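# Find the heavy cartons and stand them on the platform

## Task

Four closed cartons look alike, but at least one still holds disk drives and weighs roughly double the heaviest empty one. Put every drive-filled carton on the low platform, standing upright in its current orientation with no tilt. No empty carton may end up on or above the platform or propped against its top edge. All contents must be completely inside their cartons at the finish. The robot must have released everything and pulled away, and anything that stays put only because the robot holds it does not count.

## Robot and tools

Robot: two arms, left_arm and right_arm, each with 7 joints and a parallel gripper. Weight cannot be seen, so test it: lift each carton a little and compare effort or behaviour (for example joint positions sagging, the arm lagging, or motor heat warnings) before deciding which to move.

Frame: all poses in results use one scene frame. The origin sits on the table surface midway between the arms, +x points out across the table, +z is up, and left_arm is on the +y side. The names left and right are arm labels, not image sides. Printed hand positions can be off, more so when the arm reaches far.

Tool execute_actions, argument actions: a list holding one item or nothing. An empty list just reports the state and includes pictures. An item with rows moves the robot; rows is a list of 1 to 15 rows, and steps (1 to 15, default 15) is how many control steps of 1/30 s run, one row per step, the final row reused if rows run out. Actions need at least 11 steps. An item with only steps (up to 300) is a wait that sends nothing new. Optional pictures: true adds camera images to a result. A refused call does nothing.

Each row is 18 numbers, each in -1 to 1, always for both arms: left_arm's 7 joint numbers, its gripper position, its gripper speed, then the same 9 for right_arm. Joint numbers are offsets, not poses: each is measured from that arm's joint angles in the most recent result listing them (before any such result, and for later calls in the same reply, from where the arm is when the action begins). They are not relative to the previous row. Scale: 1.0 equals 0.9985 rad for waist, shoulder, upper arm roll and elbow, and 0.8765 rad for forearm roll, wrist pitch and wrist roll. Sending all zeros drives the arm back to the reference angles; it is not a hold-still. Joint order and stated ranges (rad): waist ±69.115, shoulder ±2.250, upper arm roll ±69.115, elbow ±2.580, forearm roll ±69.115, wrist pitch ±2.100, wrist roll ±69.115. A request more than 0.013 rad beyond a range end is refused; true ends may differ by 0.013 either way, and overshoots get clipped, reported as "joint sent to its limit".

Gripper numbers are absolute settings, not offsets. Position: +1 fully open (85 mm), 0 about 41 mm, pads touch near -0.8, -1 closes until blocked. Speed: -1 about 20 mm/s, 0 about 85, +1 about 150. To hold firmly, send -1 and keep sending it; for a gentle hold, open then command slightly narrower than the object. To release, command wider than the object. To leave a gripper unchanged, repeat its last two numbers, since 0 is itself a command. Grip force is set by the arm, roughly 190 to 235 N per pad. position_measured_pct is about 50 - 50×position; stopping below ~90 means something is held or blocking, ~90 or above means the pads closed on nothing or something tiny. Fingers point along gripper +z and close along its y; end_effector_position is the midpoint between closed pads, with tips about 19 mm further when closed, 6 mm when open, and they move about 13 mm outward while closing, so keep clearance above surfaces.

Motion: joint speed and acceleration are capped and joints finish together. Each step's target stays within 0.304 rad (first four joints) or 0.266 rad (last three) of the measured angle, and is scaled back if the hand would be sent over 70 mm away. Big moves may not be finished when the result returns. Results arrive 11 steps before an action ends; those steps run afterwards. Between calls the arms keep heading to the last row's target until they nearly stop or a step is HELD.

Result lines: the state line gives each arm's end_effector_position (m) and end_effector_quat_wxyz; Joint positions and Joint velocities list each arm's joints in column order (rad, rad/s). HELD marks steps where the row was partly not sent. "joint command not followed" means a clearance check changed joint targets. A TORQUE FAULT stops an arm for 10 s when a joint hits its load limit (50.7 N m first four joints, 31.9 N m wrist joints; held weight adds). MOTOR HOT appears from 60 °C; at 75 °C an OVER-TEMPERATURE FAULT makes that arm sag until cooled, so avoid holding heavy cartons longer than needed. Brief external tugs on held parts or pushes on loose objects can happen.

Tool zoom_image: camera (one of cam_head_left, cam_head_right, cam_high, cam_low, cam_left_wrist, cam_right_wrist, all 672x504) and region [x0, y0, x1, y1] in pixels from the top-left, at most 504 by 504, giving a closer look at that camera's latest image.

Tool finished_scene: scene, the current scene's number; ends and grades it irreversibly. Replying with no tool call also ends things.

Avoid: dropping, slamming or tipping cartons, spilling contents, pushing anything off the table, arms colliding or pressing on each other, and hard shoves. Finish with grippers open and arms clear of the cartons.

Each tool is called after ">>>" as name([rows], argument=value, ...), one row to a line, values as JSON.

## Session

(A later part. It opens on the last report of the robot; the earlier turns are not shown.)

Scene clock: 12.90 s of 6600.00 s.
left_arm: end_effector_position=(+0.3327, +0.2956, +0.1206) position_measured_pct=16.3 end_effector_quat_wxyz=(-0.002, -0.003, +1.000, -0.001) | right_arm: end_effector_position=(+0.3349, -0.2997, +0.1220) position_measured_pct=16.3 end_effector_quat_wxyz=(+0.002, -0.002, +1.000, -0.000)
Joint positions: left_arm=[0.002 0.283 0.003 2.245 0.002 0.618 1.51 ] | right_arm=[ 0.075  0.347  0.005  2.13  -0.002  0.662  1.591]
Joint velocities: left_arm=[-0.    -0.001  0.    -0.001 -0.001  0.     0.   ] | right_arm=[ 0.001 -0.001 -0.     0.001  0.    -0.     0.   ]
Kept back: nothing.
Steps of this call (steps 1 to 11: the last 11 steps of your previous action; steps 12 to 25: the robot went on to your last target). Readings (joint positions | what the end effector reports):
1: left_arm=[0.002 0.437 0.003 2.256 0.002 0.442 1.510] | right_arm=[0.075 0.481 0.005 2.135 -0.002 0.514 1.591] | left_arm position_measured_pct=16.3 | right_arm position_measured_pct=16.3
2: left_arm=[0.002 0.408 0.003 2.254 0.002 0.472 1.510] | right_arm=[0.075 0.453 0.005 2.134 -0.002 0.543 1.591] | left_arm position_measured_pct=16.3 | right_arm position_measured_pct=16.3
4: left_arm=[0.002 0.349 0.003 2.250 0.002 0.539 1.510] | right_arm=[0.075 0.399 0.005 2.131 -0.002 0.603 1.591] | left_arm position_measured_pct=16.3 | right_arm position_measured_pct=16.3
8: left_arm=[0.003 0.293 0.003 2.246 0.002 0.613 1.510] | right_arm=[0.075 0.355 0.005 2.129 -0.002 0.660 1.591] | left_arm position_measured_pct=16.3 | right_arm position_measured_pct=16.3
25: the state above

>>> execute_actions([
  {"rows":[[0.284,0.062,-0.003,-0.102,0,0.041,0.324,0.68,1,-0.267,0.064,-0.003,-0.105,0,0.05,-0.305,0.68,1]]},
])

>>> execute_actions([
  {"steps":28},
], pictures=true)

Scene clock: 13.60 s of 6600.00 s.
left_arm: end_effector_position=(+0.3362, +0.2845, +0.1202) position_measured_pct=16.3 end_effector_quat_wxyz=(-0.002, +0.001, +1.000, -0.001) | right_arm: end_effector_position=(+0.3397, -0.2870, +0.1213) position_measured_pct=16.3 end_effector_quat_wxyz=(+0.001, -0.006, +1.000, -0.001)
Joint positions: left_arm=[0.042 0.291 0.002 2.233 0.001 0.622 1.541] | right_arm=[ 0.036  0.356  0.006  2.117 -0.001  0.667  1.56 ]
Joint velocities: left_arm=[ 0.617  0.135 -0.008 -0.206 -0.     0.072  0.534] | right_arm=[-0.613  0.148 -0.001 -0.225  0.001  0.093 -0.564]
Steps of this call (steps 1 to 15: the robot went on to your last target; steps 16 to 17: nothing new was sent; steps 18 to 21: the first 4 steps of this action). Readings (joint positions | what the end effector reports):
18: left_arm=[0.004 0.283 0.003 2.245 0.002 0.618 1.511] | right_arm=[0.074 0.347 0.005 2.129 -0.001 0.662 1.591] | left_arm position_measured_pct=16.3 | right_arm position_measured_pct=16.3
19: left_arm=[0.012 0.284 0.002 2.243 0.001 0.619 1.516] | right_arm=[0.066 0.349 0.006 2.127 -0.001 0.663 1.586] | left_arm position_measured_pct=16.3 | right_arm position_measured_pct=16.3
21: the state above

Scene clock: 14.53 s of 6600.00 s.
left_arm: end_effector_position=(+0.3546, +0.2057, +0.1200) position_measured_pct=16.3 end_effector_quat_wxyz=(-0.000, -0.004, +1.000, -0.001) | right_arm: end_effector_position=(+0.3635, -0.2000, +0.1202) position_measured_pct=16.3 end_effector_quat_wxyz=(+0.000, -0.003, +1.000, +0.000)
Joint positions: left_arm=[0.286 0.344 0.    2.143 0.002 0.654 1.794] | right_arm=[-0.191  0.41   0.002  2.025 -0.002  0.705  1.324]
Joint velocities: left_arm=[ 0.001  0.001  0.001 -0.    -0.001 -0.    -0.001] | right_arm=[-0.001  0.     0.    -0.     0.     0.    -0.   ]
Kept back: nothing.
Steps of this call (steps 1 to 11: the last 11 steps of your previous action; steps 12 to 28: the robot went on to your last target). Readings (joint positions | what the end effector reports):
1: left_arm=[0.066 0.296 0.001 2.225 0.001 0.625 1.561] | right_arm=[0.013 0.362 0.006 2.108 -0.001 0.671 1.538] | left_arm position_measured_pct=16.3 | right_arm position_measured_pct=16.3
2: left_arm=[0.094 0.303 0.001 2.215 0.001 0.628 1.588] | right_arm=[-0.016 0.368 0.006 2.097 -0.001 0.676 1.510] | left_arm position_measured_pct=16.3 | right_arm position_measured_pct=16.3
4: left_arm=[0.164 0.318 0.001 2.190 0.001 0.637 1.657] | right_arm=[-0.083 0.385 0.004 2.070 -0.001 0.686 1.442] | left_arm position_measured_pct=16.3 | right_arm position_measured_pct=16.3
8: left_arm=[0.258 0.338 0.002 2.152 0.002 0.650 1.770] | right_arm=[-0.169 0.405 0.000 2.032 -0.002 0.702 1.341] | left_arm position_measured_pct=16.3 | right_arm position_measured_pct=16.3
28: the state above

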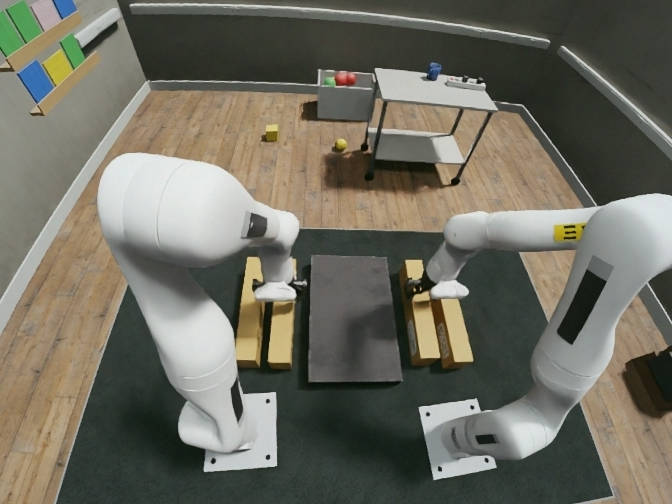

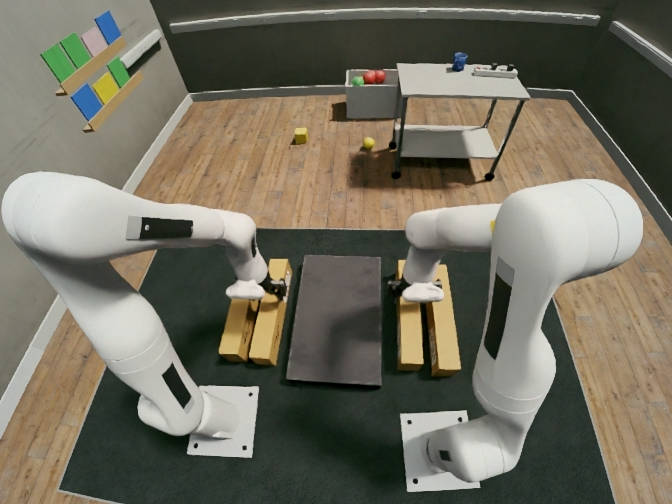

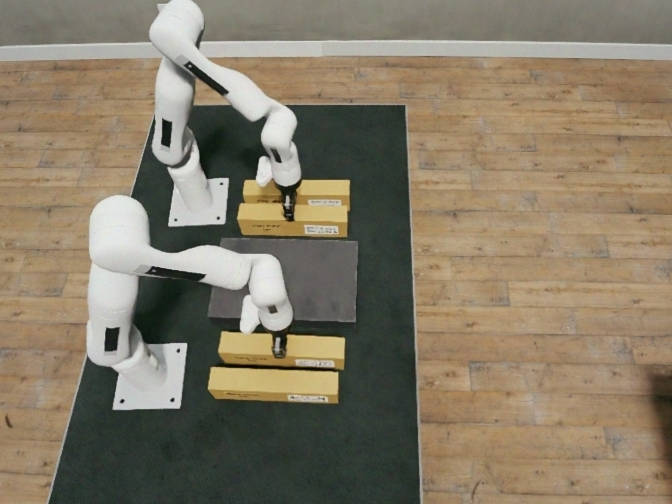

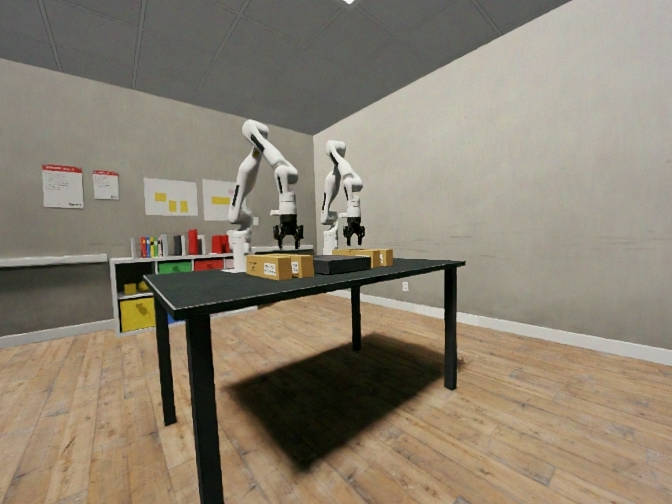

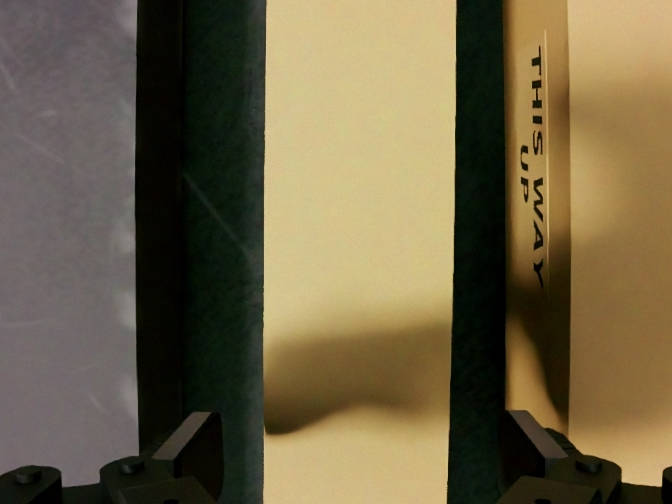

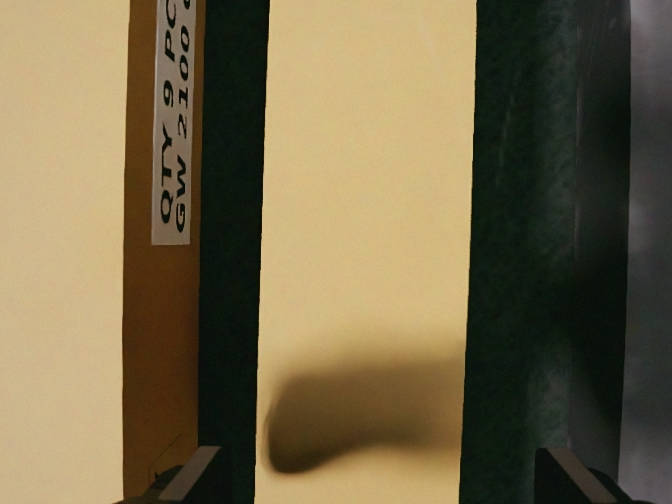

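>>> execute_actions([
  {"rows":[[0,0.176,0,0.072,0,-0.282,0.01,0.68,1,0.014,0.156,0,0.07,0,-0.256,0.042,0.68,1]]},
])

>>> execute_actions([
  {"steps":24},
])

>>> execute_actions([
  {"rows":[[0,0,0,0,0,0,0,-1,0,0,0,0,0,0,0,0,-1,0]]},
])

>>> execute_actions([
  {"rows":[[0,-0.055,0,-0.015,0,0.08,0,-1,0,0,-0.049,0,-0.014,0,0.072,0,-1,0]]},
])

>>> execute_actions([
  {"steps":30},
], pictures=true)

Scene clock: 15.30 s of 6600.00 s.
left_arm: end_effector_position=(+0.3546, +0.2056, +0.1046) position_measured_pct=16.3 end_effector_quat_wxyz=(-0.003, -0.005, +1.000, +0.000) | right_arm: end_effector_position=(+0.3638, -0.2012, +0.1031) position_measured_pct=16.3 end_effector_quat_wxyz=(-0.002, -0.005, +1.000, -0.000)
Joint positions: left_arm=[0.286 0.383 0.    2.157 0.002 0.608 1.796] | right_arm=[-0.188  0.449  0.002  2.039 -0.002  0.658  1.331]
Joint velocities: left_arm=[-0.     0.613 -0.001  0.234  0.002 -0.796  0.028] | right_arm=[ 0.057  0.609 -0.     0.256  0.    -0.817  0.133]
Steps of this call (steps 1 to 15: the robot went on to your last target; steps 16 to 19: nothing new was sent; steps 20 to 23: the first 4 steps of this action). Readings (joint positions | what the end effector reports):
20: left_arm=[0.286 0.346 0.000 2.144 0.002 0.652 1.794] | right_arm=[-0.191 0.412 0.002 2.025 -0.002 0.704 1.324] | left_arm position_measured_pct=16.3 | right_arm position_measured_pct=16.3
21: left_arm=[0.286 0.353 0.000 2.146 0.002 0.645 1.795] | right_arm=[-0.191 0.419 0.002 2.027 -0.002 0.697 1.325] | left_arm position_measured_pct=16.3 | right_arm position_measured_pct=16.3
23: the state above

Scene clock: 16.10 s of 6600.00 s.
left_arm: end_effector_position=(+0.3547, +0.2057, +0.0500) position_measured_pct=16.3 end_effector_quat_wxyz=(+0.000, -0.009, +1.000, -0.000) | right_arm: end_effector_position=(+0.3633, -0.2056, +0.0499) position_measured_pct=16.3 end_effector_quat_wxyz=(-0.000, -0.015, +1.000, -0.000)
Joint positions: left_arm=[0.286 0.52  0.    2.215 0.002 0.406 1.803] | right_arm=[-0.177  0.566  0.002  2.095 -0.002  0.481  1.361]
Joint velocities: left_arm=[ 0.     0.001 -0.001 -0.    -0.001  0.002 -0.   ] | right_arm=[ 0.001  0.    -0.     0.    -0.    -0.     0.   ]
Kept back: nothing.
Steps of this call (steps 1 to 11: the last 11 steps of your previous action; steps 12 to 24: the robot went on to your last target). Readings (joint positions | what the end effector reports):
1: left_arm=[0.286 0.406 0.000 2.166 0.002 0.577 1.797] | right_arm=[-0.186 0.472 0.002 2.049 -0.002 0.627 1.337] | left_arm position_measured_pct=16.3 | right_arm position_measured_pct=16.3
2: left_arm=[0.286 0.434 0.000 2.177 0.002 0.539 1.798] | right_arm=[-0.183 0.498 0.002 2.061 -0.002 0.589 1.343] | left_arm position_measured_pct=16.3 | right_arm position_measured_pct=16.3
4: left_arm=[0.286 0.480 0.000 2.198 0.002 0.467 1.801] | right_arm=[-0.180 0.538 0.002 2.081 -0.002 0.524 1.354] | left_arm position_measured_pct=16.3 | right_arm position_measured_pct=16.3
8: left_arm=[0.286 0.513 0.000 2.215 0.002 0.408 1.803] | right_arm=[-0.178 0.560 0.002 2.094 -0.002 0.482 1.361] | left_arm position_measured_pct=16.3 | right_arm position_measured_pct=16.3
24: the state above

Scene clock: 16.23 s of 6600.00 s.
left_arm: end_effector_position=(+0.3548, +0.2057, +0.0500) position_measured_pct=20.6 end_effector_quat_wxyz=(+0.000, -0.009, +1.000, -0.000) | right_arm: end_effector_position=(+0.3633, -0.2056, +0.0499) position_measured_pct=20.6 end_effector_quat_wxyz=(-0.000, -0.015, +1.000, -0.000)
Joint positions: left_arm=[0.286 0.52  0.    2.215 0.002 0.406 1.803] | right_arm=[-0.177  0.566  0.002  2.095 -0.002  0.481  1.361]
Joint velocities: left_arm=[-0.     0.002 -0.001  0.001 -0.001 -0.001  0.   ] | right_arm=[ 0.     0.     0.    -0.002  0.    -0.     0.   ]
Steps of this call (steps 1 to 4: the first 4 steps of this action). Readings (joint positions | what the end effector reports):
1: left_arm=[0.286 0.520 0.000 2.215 0.002 0.406 1.803] | right_arm=[-0.177 0.566 0.002 2.095 -0.002 0.481 1.361] | left_arm position_measured_pct=16.3 | right_arm position_measured_pct=16.3
2: left_arm=[0.286 0.520 0.000 2.215 0.002 0.406 1.803] | right_arm=[-0.177 0.566 0.002 2.095 -0.002 0.481 1.361] | left_arm position_measured_pct=16.7 | right_arm position_measured_pct=16.7
4: the state above

Scene clock: 16.73 s of 6600.00 s.
left_arm: end_effector_position=(+0.3532, +0.2055, +0.0615) position_measured_pct=36.1 end_effector_quat_wxyz=(-0.000, -0.008, +1.000, -0.000) | right_arm: end_effector_position=(+0.3614, -0.2065, +0.0618) position_measured_pct=35.3 end_effector_quat_wxyz=(-0.002, -0.013, +1.000, -0.000)
Joint positions: left_arm=[0.287 0.487 0.001 2.21  0.002 0.445 1.803] | right_arm=[-0.176  0.536  0.002  2.089 -0.002  0.519  1.36 ]
Joint velocities: left_arm=[ 0.002 -0.399  0.002 -0.106 -0.003  0.565 -0.005] | right_arm=[ 0.003 -0.348  0.005 -0.105 -0.007  0.516 -0.011]
Steps of this call (steps 1 to 11: the last 11 steps of your previous action; steps 12 to 15: the first 4 steps of this action, its rows measured from where the robot was after step 11). Readings (joint positions | what the end effector reports):
11: left_arm=[0.287 0.517 0.002 2.215 0.002 0.407 1.802] | right_arm=[-0.176 0.564 0.003 2.095 -0.002 0.482 1.359] | left_arm position_measured_pct=36.1 | right_arm position_measured_pct=34.9
12: left_arm=[0.287 0.516 0.002 2.215 0.002 0.408 1.802] | right_arm=[-0.176 0.563 0.003 2.095 -0.002 0.483 1.359] | left_arm position_measured_pct=36.1 | right_arm position_measured_pct=34.9
13: left_arm=[0.287 0.512 0.001 2.214 0.002 0.414 1.803] | right_arm=[-0.176 0.559 0.003 2.094 -0.002 0.488 1.360] | left_arm position_measured_pct=36.1 | right_arm position_measured_pct=35.3
15: the state above

Scene clock: 17.73 s of 6600.00 s.
left_arm: end_effector_position=(+0.3508, +0.2057, +0.0681) position_measured_pct=36.1 end_effector_quat_wxyz=(-0.005, -0.007, +1.000, +0.000) | right_arm: end_effector_position=(+0.3593, -0.2072, +0.0672) position_measured_pct=35.3 end_effector_quat_wxyz=(-0.005, -0.013, +1.000, -0.001)
Joint positions: left_arm=[0.287 0.47  0.002 2.203 0.002 0.477 1.802] | right_arm=[-0.176  0.524  0.003  2.084 -0.002  0.545  1.359]
Joint velocities: left_arm=[ 0.    -0.     0.001 -0.    -0.001 -0.    -0.   ] | right_arm=[ 0.  0. -0.  0.  0.  0. -0.]
Kept back: nothing.
Steps of this call (steps 1 to 11: the last 11 steps of your previous action; steps 12 to 30: the robot went on to your last target). Readings (joint positions | what the end effector reports):
1: left_arm=[0.287 0.477 0.001 2.206 0.002 0.461 1.802] | right_arm=[-0.176 0.528 0.002 2.086 -0.002 0.534 1.359] | left_arm position_measured_pct=36.1 | right_arm position_measured_pct=35.3
2: left_arm=[0.287 0.472 0.001 2.204 0.002 0.471 1.802] | right_arm=[-0.176 0.524 0.003 2.084 -0.002 0.541 1.359] | left_arm position_measured_pct=36.1 | right_arm position_measured_pct=35.3
4: left_arm=[0.287 0.472 0.002 2.203 0.002 0.477 1.802] | right_arm=[-0.176 0.525 0.003 2.084 -0.002 0.545 1.359] | left_arm position_measured_pct=36.1 | right_arm position_measured_pct=35.3
8: left_arm=[0.287 0.471 0.002 2.204 0.002 0.477 1.802] | right_arm=[-0.176 0.524 0.003 2.084 -0.002 0.545 1.359] | left_arm position_measured_pct=36.1 | right_arm position_measured_pct=35.3
30: the state above
All arms were judged still, so your last target was given up. Only a new action makes them travel on or press farther. Fingers that are still opening or closing keep moving.

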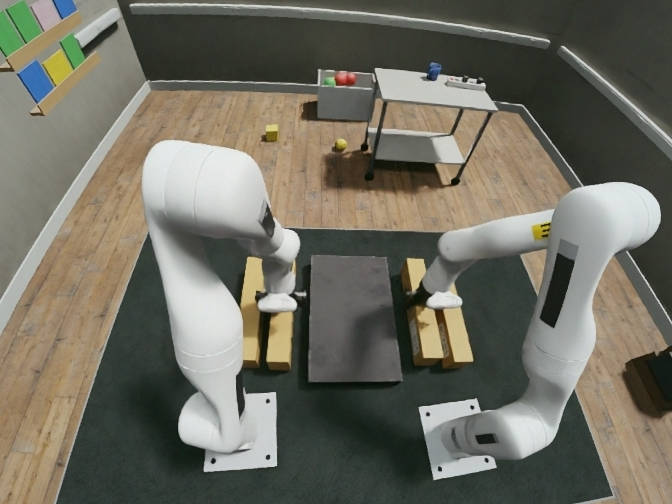

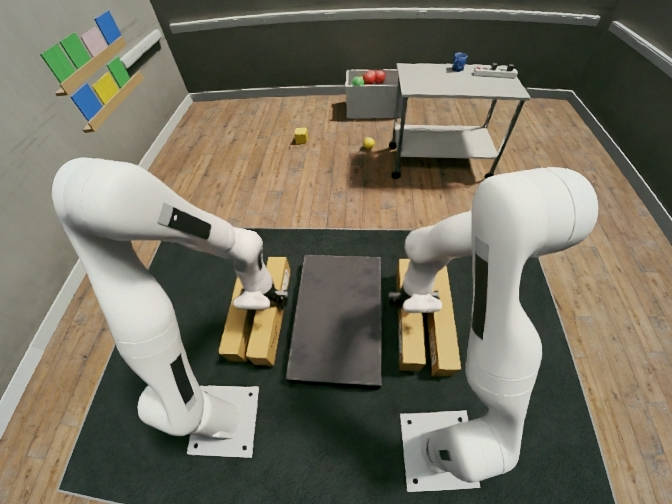

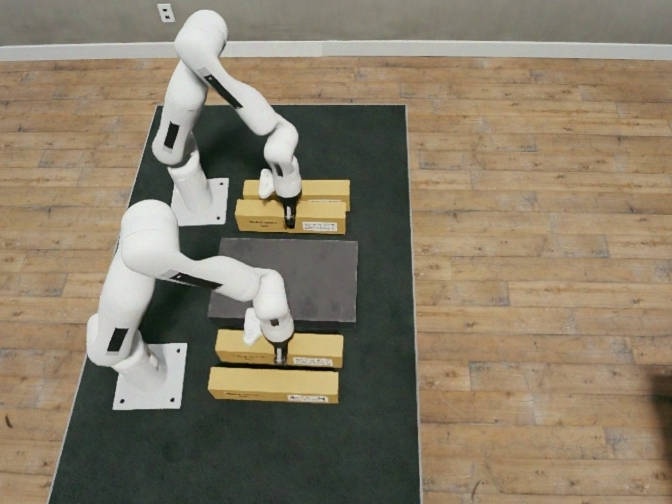

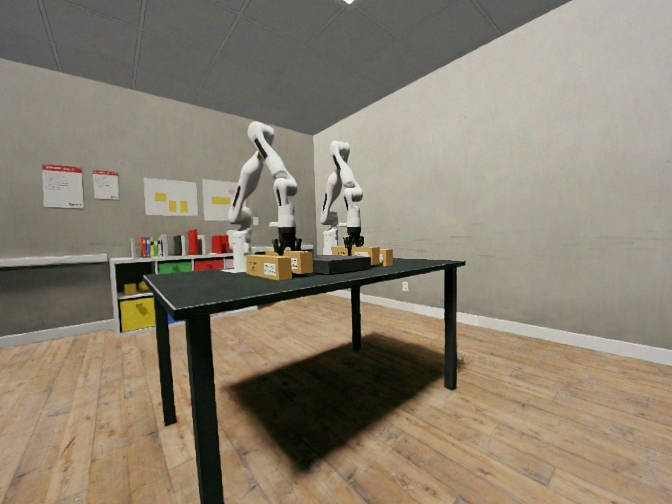

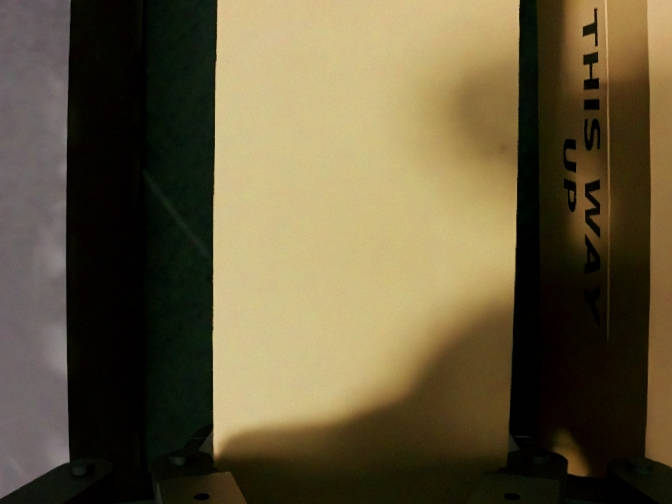

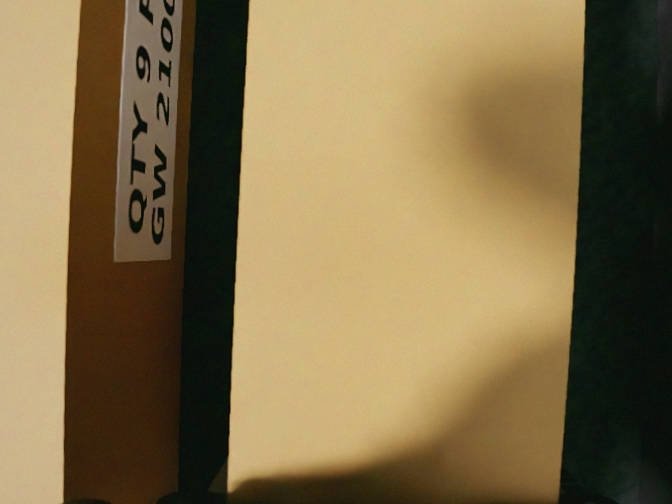

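>>> execute_actions([
  {"rows":[[0,-0.177,0,-0.091,0,0.283,0,-1,0,0,-0.163,0,-0.085,0,0.256,0,-1,0]]},
])

>>> execute_actions([
  {"steps":24},
])

Scene clock: 19.27 s of 6600.00 s.
left_arm: end_effector_position=(+0.3529, +0.2053, +0.0830) position_measured_pct=36.1 end_effector_quat_wxyz=(-0.002, -0.007, +1.000, -0.000) | right_arm: end_effector_position=(+0.3611, -0.2067, +0.0835) position_measured_pct=35.3 end_effector_quat_wxyz=(-0.003, -0.013, +1.000, -0.001)
Joint positions: left_arm=[0.287 0.432 0.001 2.188 0.002 0.526 1.802] | right_arm=[-0.176  0.487  0.003  2.068 -0.002  0.593  1.359]
Joint velocities: left_arm=[-0.    -0.604 -0.002 -0.291 -0.     0.828  0.   ] | right_arm=[ 0.001 -0.599 -0.001 -0.295  0.     0.823 -0.   ]
Steps of this call (steps 1 to 42: nothing new was sent; steps 43 to 46: the first 4 steps of this action). Readings (joint positions | what the end effector reports):
43: left_arm=[0.287 0.469 0.002 2.203 0.002 0.478 1.802] | right_arm=[-0.176 0.522 0.003 2.084 -0.002 0.546 1.359] | left_arm position_measured_pct=36.1 | right_arm position_measured_pct=35.3
44: left_arm=[0.287 0.462 0.002 2.201 0.002 0.486 1.802] | right_arm=[-0.176 0.516 0.003 2.082 -0.002 0.554 1.359] | left_arm position_measured_pct=36.1 | right_arm position_measured_pct=35.3
46: the state above

Scene clock: 20.07 s of 6600.00 s.
left_arm: end_effector_position=(+0.3533, +0.2052, +0.1396) position_measured_pct=36.1 end_effector_quat_wxyz=(-0.001, -0.007, +1.000, -0.001) | right_arm: end_effector_position=(+0.3622, -0.2062, +0.1396) position_measured_pct=35.3 end_effector_quat_wxyz=(-0.001, -0.013, +1.000, +0.000)
Joint positions: left_arm=[0.287 0.301 0.001 2.118 0.002 0.725 1.802] | right_arm=[-0.176  0.37   0.003  2.004 -0.002  0.769  1.359]
Joint velocities: left_arm=[ 0.    -0.    -0.     0.    -0.001  0.001  0.   ] | right_arm=[ 0.    -0.     0.    -0.001 -0.     0.    -0.   ]
Kept back: nothing.
Steps of this call (steps 1 to 11: the last 11 steps of your previous action; steps 12 to 24: the robot went on to your last target). Readings (joint positions | what the end effector reports):
1: left_arm=[0.287 0.409 0.001 2.176 0.002 0.558 1.802] | right_arm=[-0.176 0.464 0.003 2.057 -0.002 0.625 1.359] | left_arm position_measured_pct=36.1 | right_arm position_measured_pct=35.3
2: left_arm=[0.287 0.383 0.001 2.163 0.002 0.596 1.802] | right_arm=[-0.176 0.438 0.003 2.043 -0.002 0.663 1.359] | left_arm position_measured_pct=36.1 | right_arm position_measured_pct=35.3
4: left_arm=[0.287 0.338 0.001 2.136 0.002 0.667 1.802] | right_arm=[-0.176 0.397 0.003 2.017 -0.002 0.727 1.359] | left_arm position_measured_pct=36.1 | right_arm position_measured_pct=35.3
8: left_arm=[0.287 0.307 0.002 2.117 0.002 0.724 1.802] | right_arm=[-0.176 0.374 0.003 2.004 -0.002 0.768 1.359] | left_arm position_measured_pct=36.1 | right_arm position_measured_pct=35.3
24: the state above

>>> execute_actions([
  {"rows":[[0.276,0.074,0,-0.144,0,0.062,0.305,-1,0,-0.304,0.06,0,-0.127,0,0.059,-0.367,-1,0]]},
])

>>> execute_actions([
  {"steps":30},
], pictures=true)

Scene clock: 20.57 s of 6600.00 s.
left_arm: end_effector_position=(+0.3541, +0.1934, +0.1387) position_measured_pct=36.1 end_effector_quat_wxyz=(-0.003, -0.004, +1.000, +0.001) | right_arm: end_effector_position=(+0.3630, -0.1938, +0.1386) position_measured_pct=35.3 end_effector_quat_wxyz=(-0.003, -0.017, +1.000, -0.002)
Joint positions: left_arm=[ 0.326  0.314 -0.002  2.102 -0.001  0.733  1.833] | right_arm=[-0.214  0.38   0.007  1.992  0.     0.776  1.332]
Joint velocities: left_arm=[ 0.608  0.195 -0.015 -0.276 -0.004  0.116  0.547] | right_arm=[-0.602  0.157  0.019 -0.215  0.007  0.1   -0.497]
Steps of this call (steps 1 to 11: the robot went on to your last target; steps 12 to 15: the first 4 steps of this action). Readings (joint positions | what the end effector reports):
12: left_arm=[0.289 0.302 0.001 2.117 0.001 0.725 1.803] | right_arm=[-0.178 0.370 0.003 2.004 -0.002 0.769 1.359] | left_arm position_measured_pct=36.1 | right_arm position_measured_pct=35.3
13: left_arm=[0.296 0.304 -0.000 2.115 0.000 0.727 1.808] | right_arm=[-0.185 0.372 0.005 2.002 -0.001 0.771 1.354] | left_arm position_measured_pct=36.1 | right_arm position_measured_pct=35.3
15: the state above

Scene clock: 21.57 s of 6600.00 s.
left_arm: end_effector_position=(+0.3555, +0.1003, +0.1399) position_measured_pct=36.1 end_effector_quat_wxyz=(-0.001, -0.003, +1.000, -0.001) | right_arm: end_effector_position=(+0.3595, -0.0801, +0.1397) position_measured_pct=35.3 end_effector_quat_wxyz=(-0.001, -0.004, +1.000, -0.000)
Joint positions: left_arm=[0.563 0.384 0.001 1.979 0.002 0.779 2.07 ] | right_arm=[-0.48   0.439  0.003  1.883 -0.002  0.82   1.038]
Joint velocities: left_arm=[ 0.    -0.    -0.001  0.001  0.    -0.001 -0.   ] | right_arm=[ 0.001 -0.     0.     0.001  0.    -0.     0.   ]
Kept back: nothing.
Steps of this call (steps 1 to 11: the last 11 steps of your previous action; steps 12 to 30: the robot went on to your last target). Readings (joint positions | what the end effector reports):
1: left_arm=[0.349 0.321 -0.002 2.091 -0.001 0.737 1.854] | right_arm=[-0.237 0.386 0.007 1.984 0.000 0.779 1.312] | left_arm position_measured_pct=36.1 | right_arm position_measured_pct=35.3
2: left_arm=[0.377 0.330 -0.002 2.077 -0.001 0.742 1.881] | right_arm=[-0.265 0.393 0.008 1.973 0.001 0.784 1.288] | left_arm position_measured_pct=36.1 | right_arm position_measured_pct=35.3
4: left_arm=[0.443 0.350 -0.001 2.043 0.000 0.755 1.947] | right_arm=[-0.329 0.408 0.006 1.947 -0.001 0.794 1.221] | left_arm position_measured_pct=36.1 | right_arm position_measured_pct=35.3
8: left_arm=[0.537 0.376 0.005 1.989 0.004 0.773 2.048] | right_arm=[-0.438 0.430 0.000 1.898 -0.004 0.812 1.083] | left_arm position_measured_pct=36.1 | right_arm position_measured_pct=35.3
30: the state above
All arms were judged still, so your last target was given up. Only a new action makes them travel on or press farther. Fingers that are still opening or closing keep moving.

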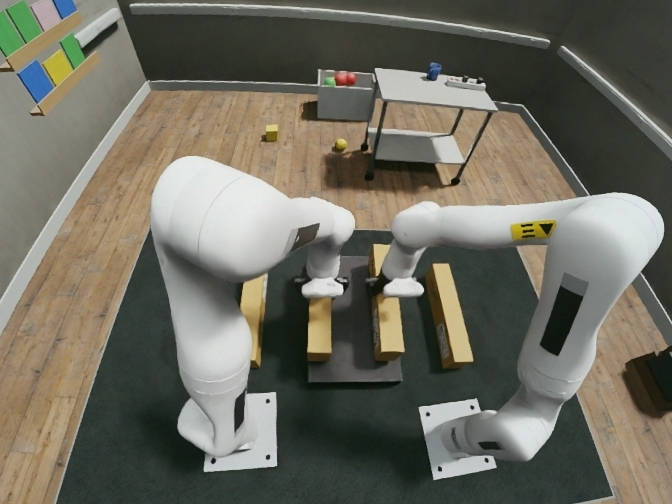

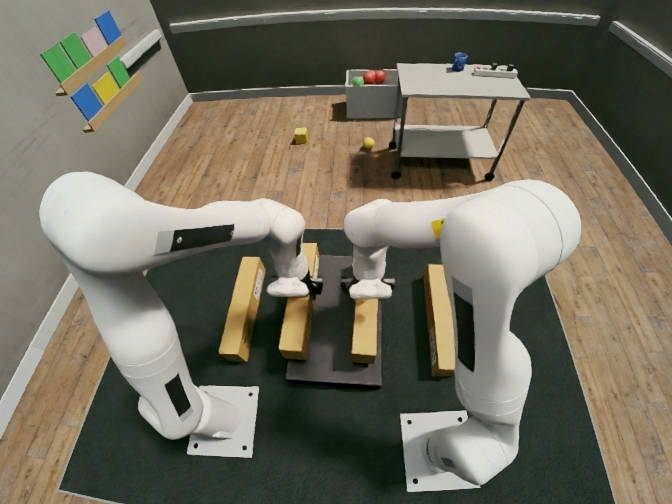

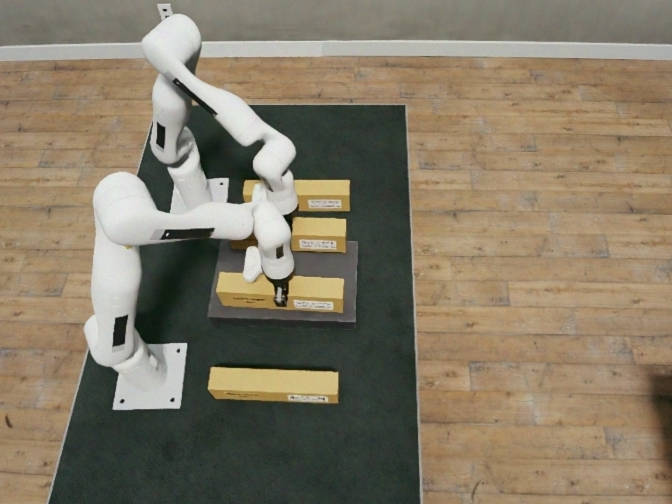

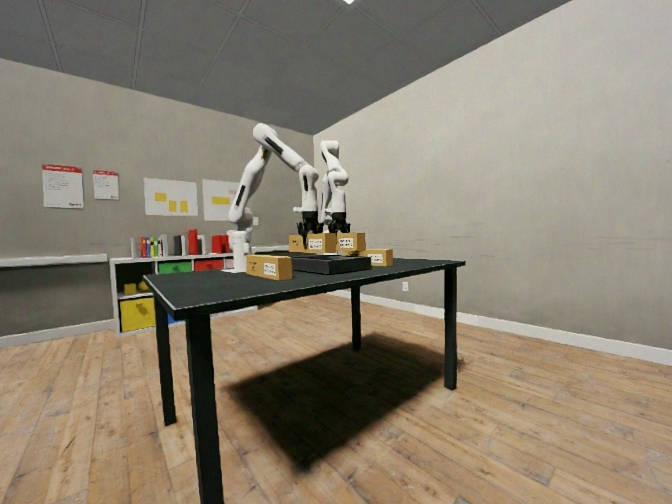

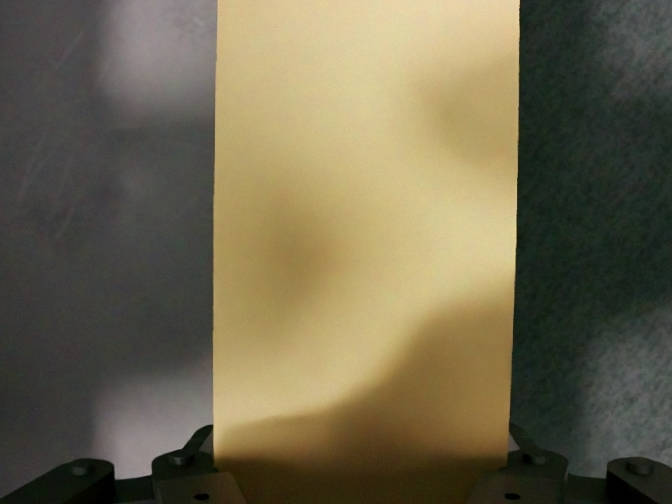

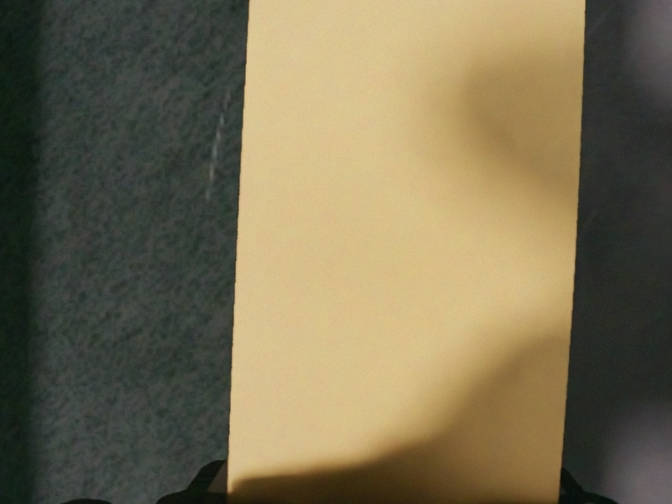

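>>> execute_actions([
  {"rows":[[0.005,0.049,0,0.033,0,-0.108,0.005,-1,0,0.005,0.044,0,0.031,0,-0.102,0.005,-1,0]]},
])

>>> execute_actions([
  {"steps":20},
], pictures=true)

Scene clock: 22.10 s of 6600.00 s.
left_arm: end_effector_position=(+0.3553, +0.0992, +0.1225) position_measured_pct=36.1 end_effector_quat_wxyz=(-0.001, -0.003, +1.000, -0.000) | right_arm: end_effector_position=(+0.3607, -0.0807, +0.1217) position_measured_pct=35.3 end_effector_quat_wxyz=(-0.001, -0.004, +1.000, -0.000)
Joint positions: left_arm=[0.566 0.419 0.001 1.999 0.001 0.727 2.072] | right_arm=[-0.477  0.473  0.002  1.902 -0.002  0.768  1.04 ]
Joint velocities: left_arm=[ 0.035  0.447  0.003  0.303  0.004 -0.764  0.035] | right_arm=[ 0.034  0.423  0.003  0.295  0.008 -0.729  0.035]
Steps of this call (steps 1 to 12: nothing new was sent; steps 13 to 16: the first 4 steps of this action). Readings (joint positions | what the end effector reports):
13: left_arm=[0.563 0.385 0.001 1.980 0.002 0.778 2.070] | right_arm=[-0.480 0.441 0.003 1.883 -0.002 0.819 1.038] | left_arm position_measured_pct=36.1 | right_arm position_measured_pct=35.3
14: left_arm=[0.563 0.391 0.001 1.982 0.001 0.769 2.070] | right_arm=[-0.479 0.447 0.002 1.886 -0.002 0.811 1.038] | left_arm position_measured_pct=36.1 | right_arm position_measured_pct=35.3
16: the state above

Scene clock: 22.77 s of 6600.00 s.
left_arm: end_effector_position=(+0.3549, +0.0987, +0.1112) position_measured_pct=36.1 end_effector_quat_wxyz=(+0.000, -0.003, +1.000, -0.001) | right_arm: end_effector_position=(+0.3611, -0.0814, +0.1112) position_measured_pct=35.3 end_effector_quat_wxyz=(+0.001, -0.004, +1.000, +0.001)
Joint positions: left_arm=[0.568 0.439 0.001 2.016 0.002 0.685 2.074] | right_arm=[-0.475  0.491  0.002  1.918 -0.002  0.731  1.042]
Joint velocities: left_arm=[ 0.    -0.     0.003 -0.     0.003 -0.    -0.   ] | right_arm=[ 0.  0.  0.  0.  0. -0.  0.]
Kept back: nothing.
Steps of this call (steps 1 to 11: the last 11 steps of your previous action; steps 12 to 20: the robot went on to your last target). Readings (joint positions | what the end effector reports):
1: left_arm=[0.567 0.431 0.001 2.008 0.002 0.705 2.073] | right_arm=[-0.476 0.484 0.002 1.911 -0.002 0.748 1.041] | left_arm position_measured_pct=36.1 | right_arm position_measured_pct=35.3
2: left_arm=[0.567 0.437 0.001 2.015 0.002 0.692 2.074] | right_arm=[-0.475 0.490 0.003 1.917 -0.002 0.736 1.042] | left_arm position_measured_pct=36.1 | right_arm position_measured_pct=35.3
4: left_arm=[0.567 0.438 0.001 2.017 0.002 0.685 2.074] | right_arm=[-0.475 0.489 0.003 1.918 -0.002 0.732 1.042] | left_arm position_measured_pct=36.1 | right_arm position_measured_pct=35.3
8: left_arm=[0.567 0.439 0.001 2.016 0.002 0.685 2.074] | right_arm=[-0.475 0.490 0.002 1.918 -0.002 0.731 1.042] | left_arm position_measured_pct=36.1 | right_arm position_measured_pct=35.3
20: the state above

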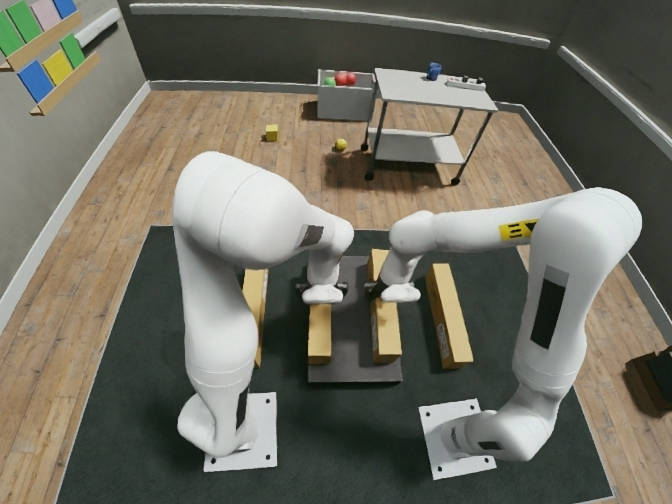

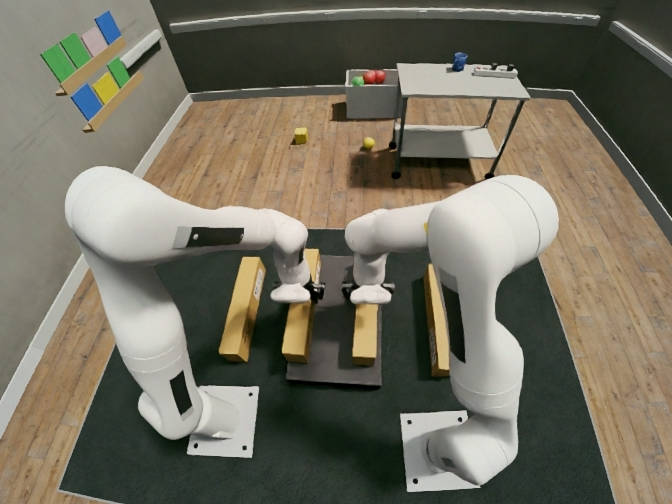

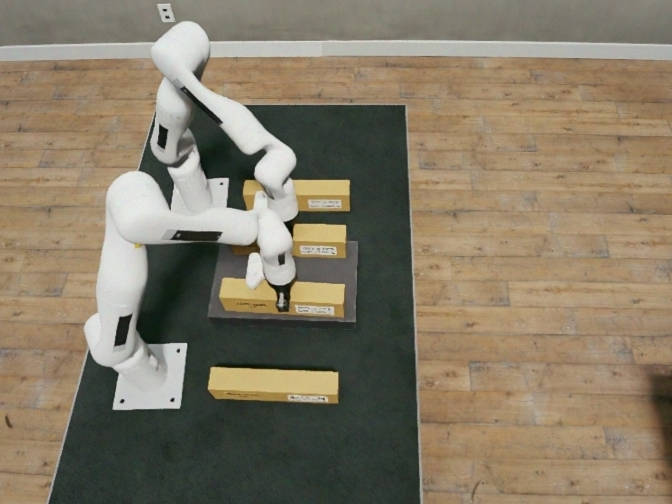

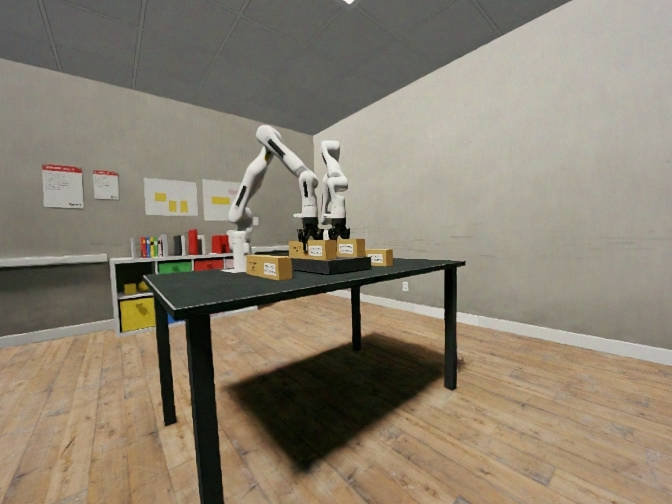

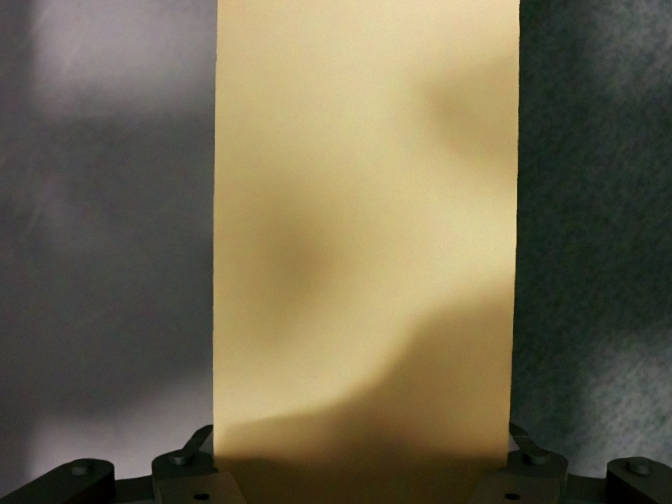

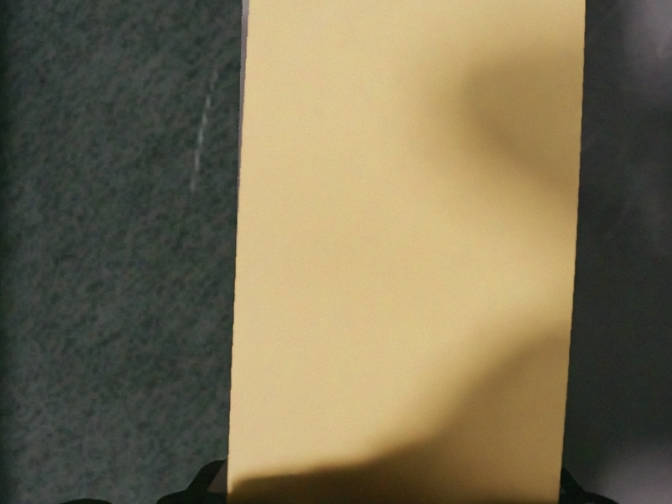

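>>> execute_actions([
  {"rows":[[0,0.005,0,0.004,0,-0.02,0,-1,0,0,0.004,0,0.003,0,-0.02,0,-1,0]]},
])

>>> execute_actions([
  {"steps":14},
])

Scene clock: 23.20 s of 6600.00 s.
left_arm: end_effector_position=(+0.3550, +0.0987, +0.1107) position_measured_pct=36.1 end_effector_quat_wxyz=(+0.002, -0.003, +1.000, -0.002) | right_arm: end_effector_position=(+0.3613, -0.0814, +0.1107) position_measured_pct=35.3 end_effector_quat_wxyz=(+0.003, -0.004, +1.000, +0.002)
Joint positions: left_arm=[0.567 0.438 0.001 2.021 0.001 0.677 2.074] | right_arm=[-0.475  0.489  0.003  1.922 -0.002  0.724  1.042]
Joint velocities: left_arm=[ 0.    -0.009 -0.004  0.035  0.    -0.048 -0.002] | right_arm=[ 0.002 -0.009 -0.     0.034  0.    -0.046  0.001]
Steps of this call (steps 1 to 9: the robot went on to your last target; steps 10 to 13: the first 4 steps of this action). Readings (joint positions | what the end effector reports):
10: left_arm=[0.567 0.440 0.001 2.017 0.002 0.684 2.074] | right_arm=[-0.475 0.492 0.002 1.918 -0.002 0.731 1.042] | left_arm position_measured_pct=36.1 | right_arm position_measured_pct=35.3
11: left_arm=[0.567 0.441 0.001 2.018 0.001 0.681 2.074] | right_arm=[-0.475 0.492 0.002 1.919 -0.002 0.728 1.042] | left_arm position_measured_pct=36.1 | right_arm position_measured_pct=35.3
13: the state above

Scene clock: 23.67 s of 6600.00 s.
left_arm: end_effector_position=(+0.3550, +0.0988, +0.1107) position_measured_pct=36.1 end_effector_quat_wxyz=(+0.003, -0.003, +1.000, -0.002) | right_arm: end_effector_position=(+0.3612, -0.0814, +0.1107) position_measured_pct=35.3 end_effector_quat_wxyz=(+0.003, -0.004, +1.000, +0.002)
Joint positions: left_arm=[0.567 0.437 0.001 2.022 0.001 0.675 2.074] | right_arm=[-0.475  0.489  0.003  1.923 -0.002  0.722  1.042]
Joint velocities: left_arm=[-0.    -0.001  0.     0.     0.001 -0.001 -0.   ] | right_arm=[-0.    -0.     0.    -0.001  0.    -0.001 -0.   ]
Kept back: nothing.
Steps of this call (steps 1 to 11: the last 11 steps of your previous action; steps 12 to 14: the robot went on to your last target). Readings (joint positions | what the end effector reports):
1: left_arm=[0.567 0.438 0.001 2.022 0.001 0.676 2.074] | right_arm=[-0.475 0.489 0.003 1.923 -0.002 0.723 1.042] | left_arm position_measured_pct=36.1 | right_arm position_measured_pct=35.3
2: left_arm=[0.567 0.437 0.001 2.022 0.001 0.676 2.074] | right_arm=[-0.475 0.489 0.003 1.923 -0.002 0.722 1.042] | left_arm position_measured_pct=36.1 | right_arm position_measured_pct=35.3
4: left_arm=[0.567 0.437 0.001 2.022 0.001 0.675 2.074] | right_arm=[-0.475 0.489 0.003 1.923 -0.002 0.722 1.042] | left_arm position_measured_pct=36.1 | right_arm position_measured_pct=35.3
8: left_arm=[0.567 0.437 0.001 2.022 0.001 0.675 2.074] | right_arm=[-0.475 0.489 0.003 1.923 -0.002 0.722 1.042] | left_arm position_measured_pct=36.1 | right_arm position_measured_pct=35.3
14: the state above

>>> execute_actions([
  {"rows":[[0,0,0,0,0,0,0,0.68,0.5,0,0,0,0,0,0,0,0.68,0.5]]},
])

>>> execute_actions([
  {"rows":[[0,-0.13,0,-0.111,0,0.283,0,0.68,1,0,-0.125,0,-0.11,0,0.275,0,0.68,1]]},
])

>>> execute_actions([
  {"steps":20},
])

Scene clock: 24.17 s of 6600.00 s.
left_arm: end_effector_position=(+0.3546, +0.0990, +0.1109) position_measured_pct=29.8 end_effector_quat_wxyz=(+0.003, -0.003, +1.000, -0.002) | right_arm: end_effector_position=(+0.3610, -0.0815, +0.1110) position_measured_pct=29.0 end_effector_quat_wxyz=(+0.003, -0.004, +1.000, +0.002)
Joint positions: left_arm=[0.567 0.436 0.001 2.023 0.001 0.676 2.074] | right_arm=[-0.475  0.488  0.002  1.924 -0.002  0.722  1.042]
Joint velocities: left_arm=[ 0.     0.016 -0.    -0.015 -0.001 -0.007 -0.001] | right_arm=[-0.001  0.016  0.    -0.012  0.003 -0.005  0.002]
Steps of this call (steps 1 to 11: the robot went on to your last target; steps 12 to 15: the first 4 steps of this action). Readings (joint positions | what the end effector reports):
12: left_arm=[0.567 0.436 0.001 2.022 0.001 0.676 2.074] | right_arm=[-0.475 0.488 0.003 1.924 -0.002 0.723 1.042] | left_arm position_measured_pct=36.1 | right_arm position_measured_pct=35.3
13: left_arm=[0.567 0.435 0.001 2.024 0.001 0.675 2.074] | right_arm=[-0.475 0.487 0.003 1.925 -0.002 0.723 1.042] | left_arm position_measured_pct=35.7 | right_arm position_measured_pct=34.9
15: the state above

Scene clock: 24.67 s of 6600.00 s.
left_arm: end_effector_position=(+0.3569, +0.0978, +0.1308) position_measured_pct=16.3 end_effector_quat_wxyz=(+0.004, -0.003, +1.000, -0.003) | right_arm: end_effector_position=(+0.3628, -0.0804, +0.1320) position_measured_pct=16.3 end_effector_quat_wxyz=(+0.004, -0.004, +1.000, +0.003)
Joint positions: left_arm=[0.567 0.399 0.001 1.994 0.001 0.738 2.074] | right_arm=[-0.475  0.452  0.002  1.895 -0.002  0.785  1.042]
Joint velocities: left_arm=[-0.    -0.59   0.    -0.484 -0.001  1.068  0.001] | right_arm=[-0.003 -0.581 -0.    -0.495  0.     1.073 -0.   ]
Steps of this call (steps 1 to 11: the last 11 steps of your previous action; steps 12 to 15: the first 4 steps of this action, its rows measured from where the robot was after step 11). Readings (joint positions | what the end effector reports):
11: left_arm=[0.567 0.437 0.001 2.022 0.001 0.675 2.074] | right_arm=[-0.475 0.489 0.003 1.923 -0.002 0.722 1.042] | left_arm position_measured_pct=16.3 | right_arm position_measured_pct=16.3
12: left_arm=[0.567 0.436 0.001 2.021 0.001 0.677 2.074] | right_arm=[-0.475 0.487 0.002 1.923 -0.002 0.724 1.042] | left_arm position_measured_pct=16.3 | right_arm position_measured_pct=16.3
13: left_arm=[0.567 0.429 0.001 2.017 0.001 0.687 2.074] | right_arm=[-0.475 0.481 0.002 1.918 -0.002 0.734 1.042] | left_arm position_measured_pct=16.3 | right_arm position_measured_pct=16.3
15: the state above

Scene clock: 25.33 s of 6600.00 s.
left_arm: end_effector_position=(+0.3543, +0.0991, +0.1848) position_measured_pct=16.3 end_effector_quat_wxyz=(-0.001, -0.003, +1.000, -0.000) | right_arm: end_effector_position=(+0.3603, -0.0818, +0.1875) position_measured_pct=16.3 end_effector_quat_wxyz=(+0.000, -0.004, +1.000, +0.001)
Joint positions: left_arm=[0.567 0.308 0.001 1.911 0.001 0.923 2.074] | right_arm=[-0.475  0.364  0.003  1.813 -0.002  0.963  1.042]
Joint velocities: left_arm=[-0.    -0.001 -0.001  0.     0.001 -0.    -0.   ] | right_arm=[ 0.    -0.001 -0.    -0.001 -0.    -0.     0.   ]
Kept back: nothing.
Steps of this call (steps 1 to 11: the last 11 steps of your previous action; steps 12 to 20: the robot went on to your last target). Readings (joint positions | what the end effector reports):
1: left_arm=[0.567 0.379 0.001 1.977 0.001 0.776 2.074] | right_arm=[-0.475 0.432 0.002 1.877 -0.002 0.823 1.042] | left_arm position_measured_pct=16.3 | right_arm position_measured_pct=16.3
2: left_arm=[0.567 0.359 0.001 1.959 0.001 0.815 2.074] | right_arm=[-0.475 0.412 0.002 1.859 -0.002 0.863 1.042] | left_arm position_measured_pct=16.3 | right_arm position_measured_pct=16.3
4: left_arm=[0.567 0.326 0.001 1.927 0.001 0.886 2.074] | right_arm=[-0.475 0.380 0.003 1.828 -0.002 0.931 1.042] | left_arm position_measured_pct=16.3 | right_arm position_measured_pct=16.3
8: left_arm=[0.568 0.312 0.001 1.912 0.001 0.923 2.074] | right_arm=[-0.475 0.368 0.003 1.814 -0.002 0.963 1.042] | left_arm position_measured_pct=16.3 | right_arm position_measured_pct=16.3
20: the state above


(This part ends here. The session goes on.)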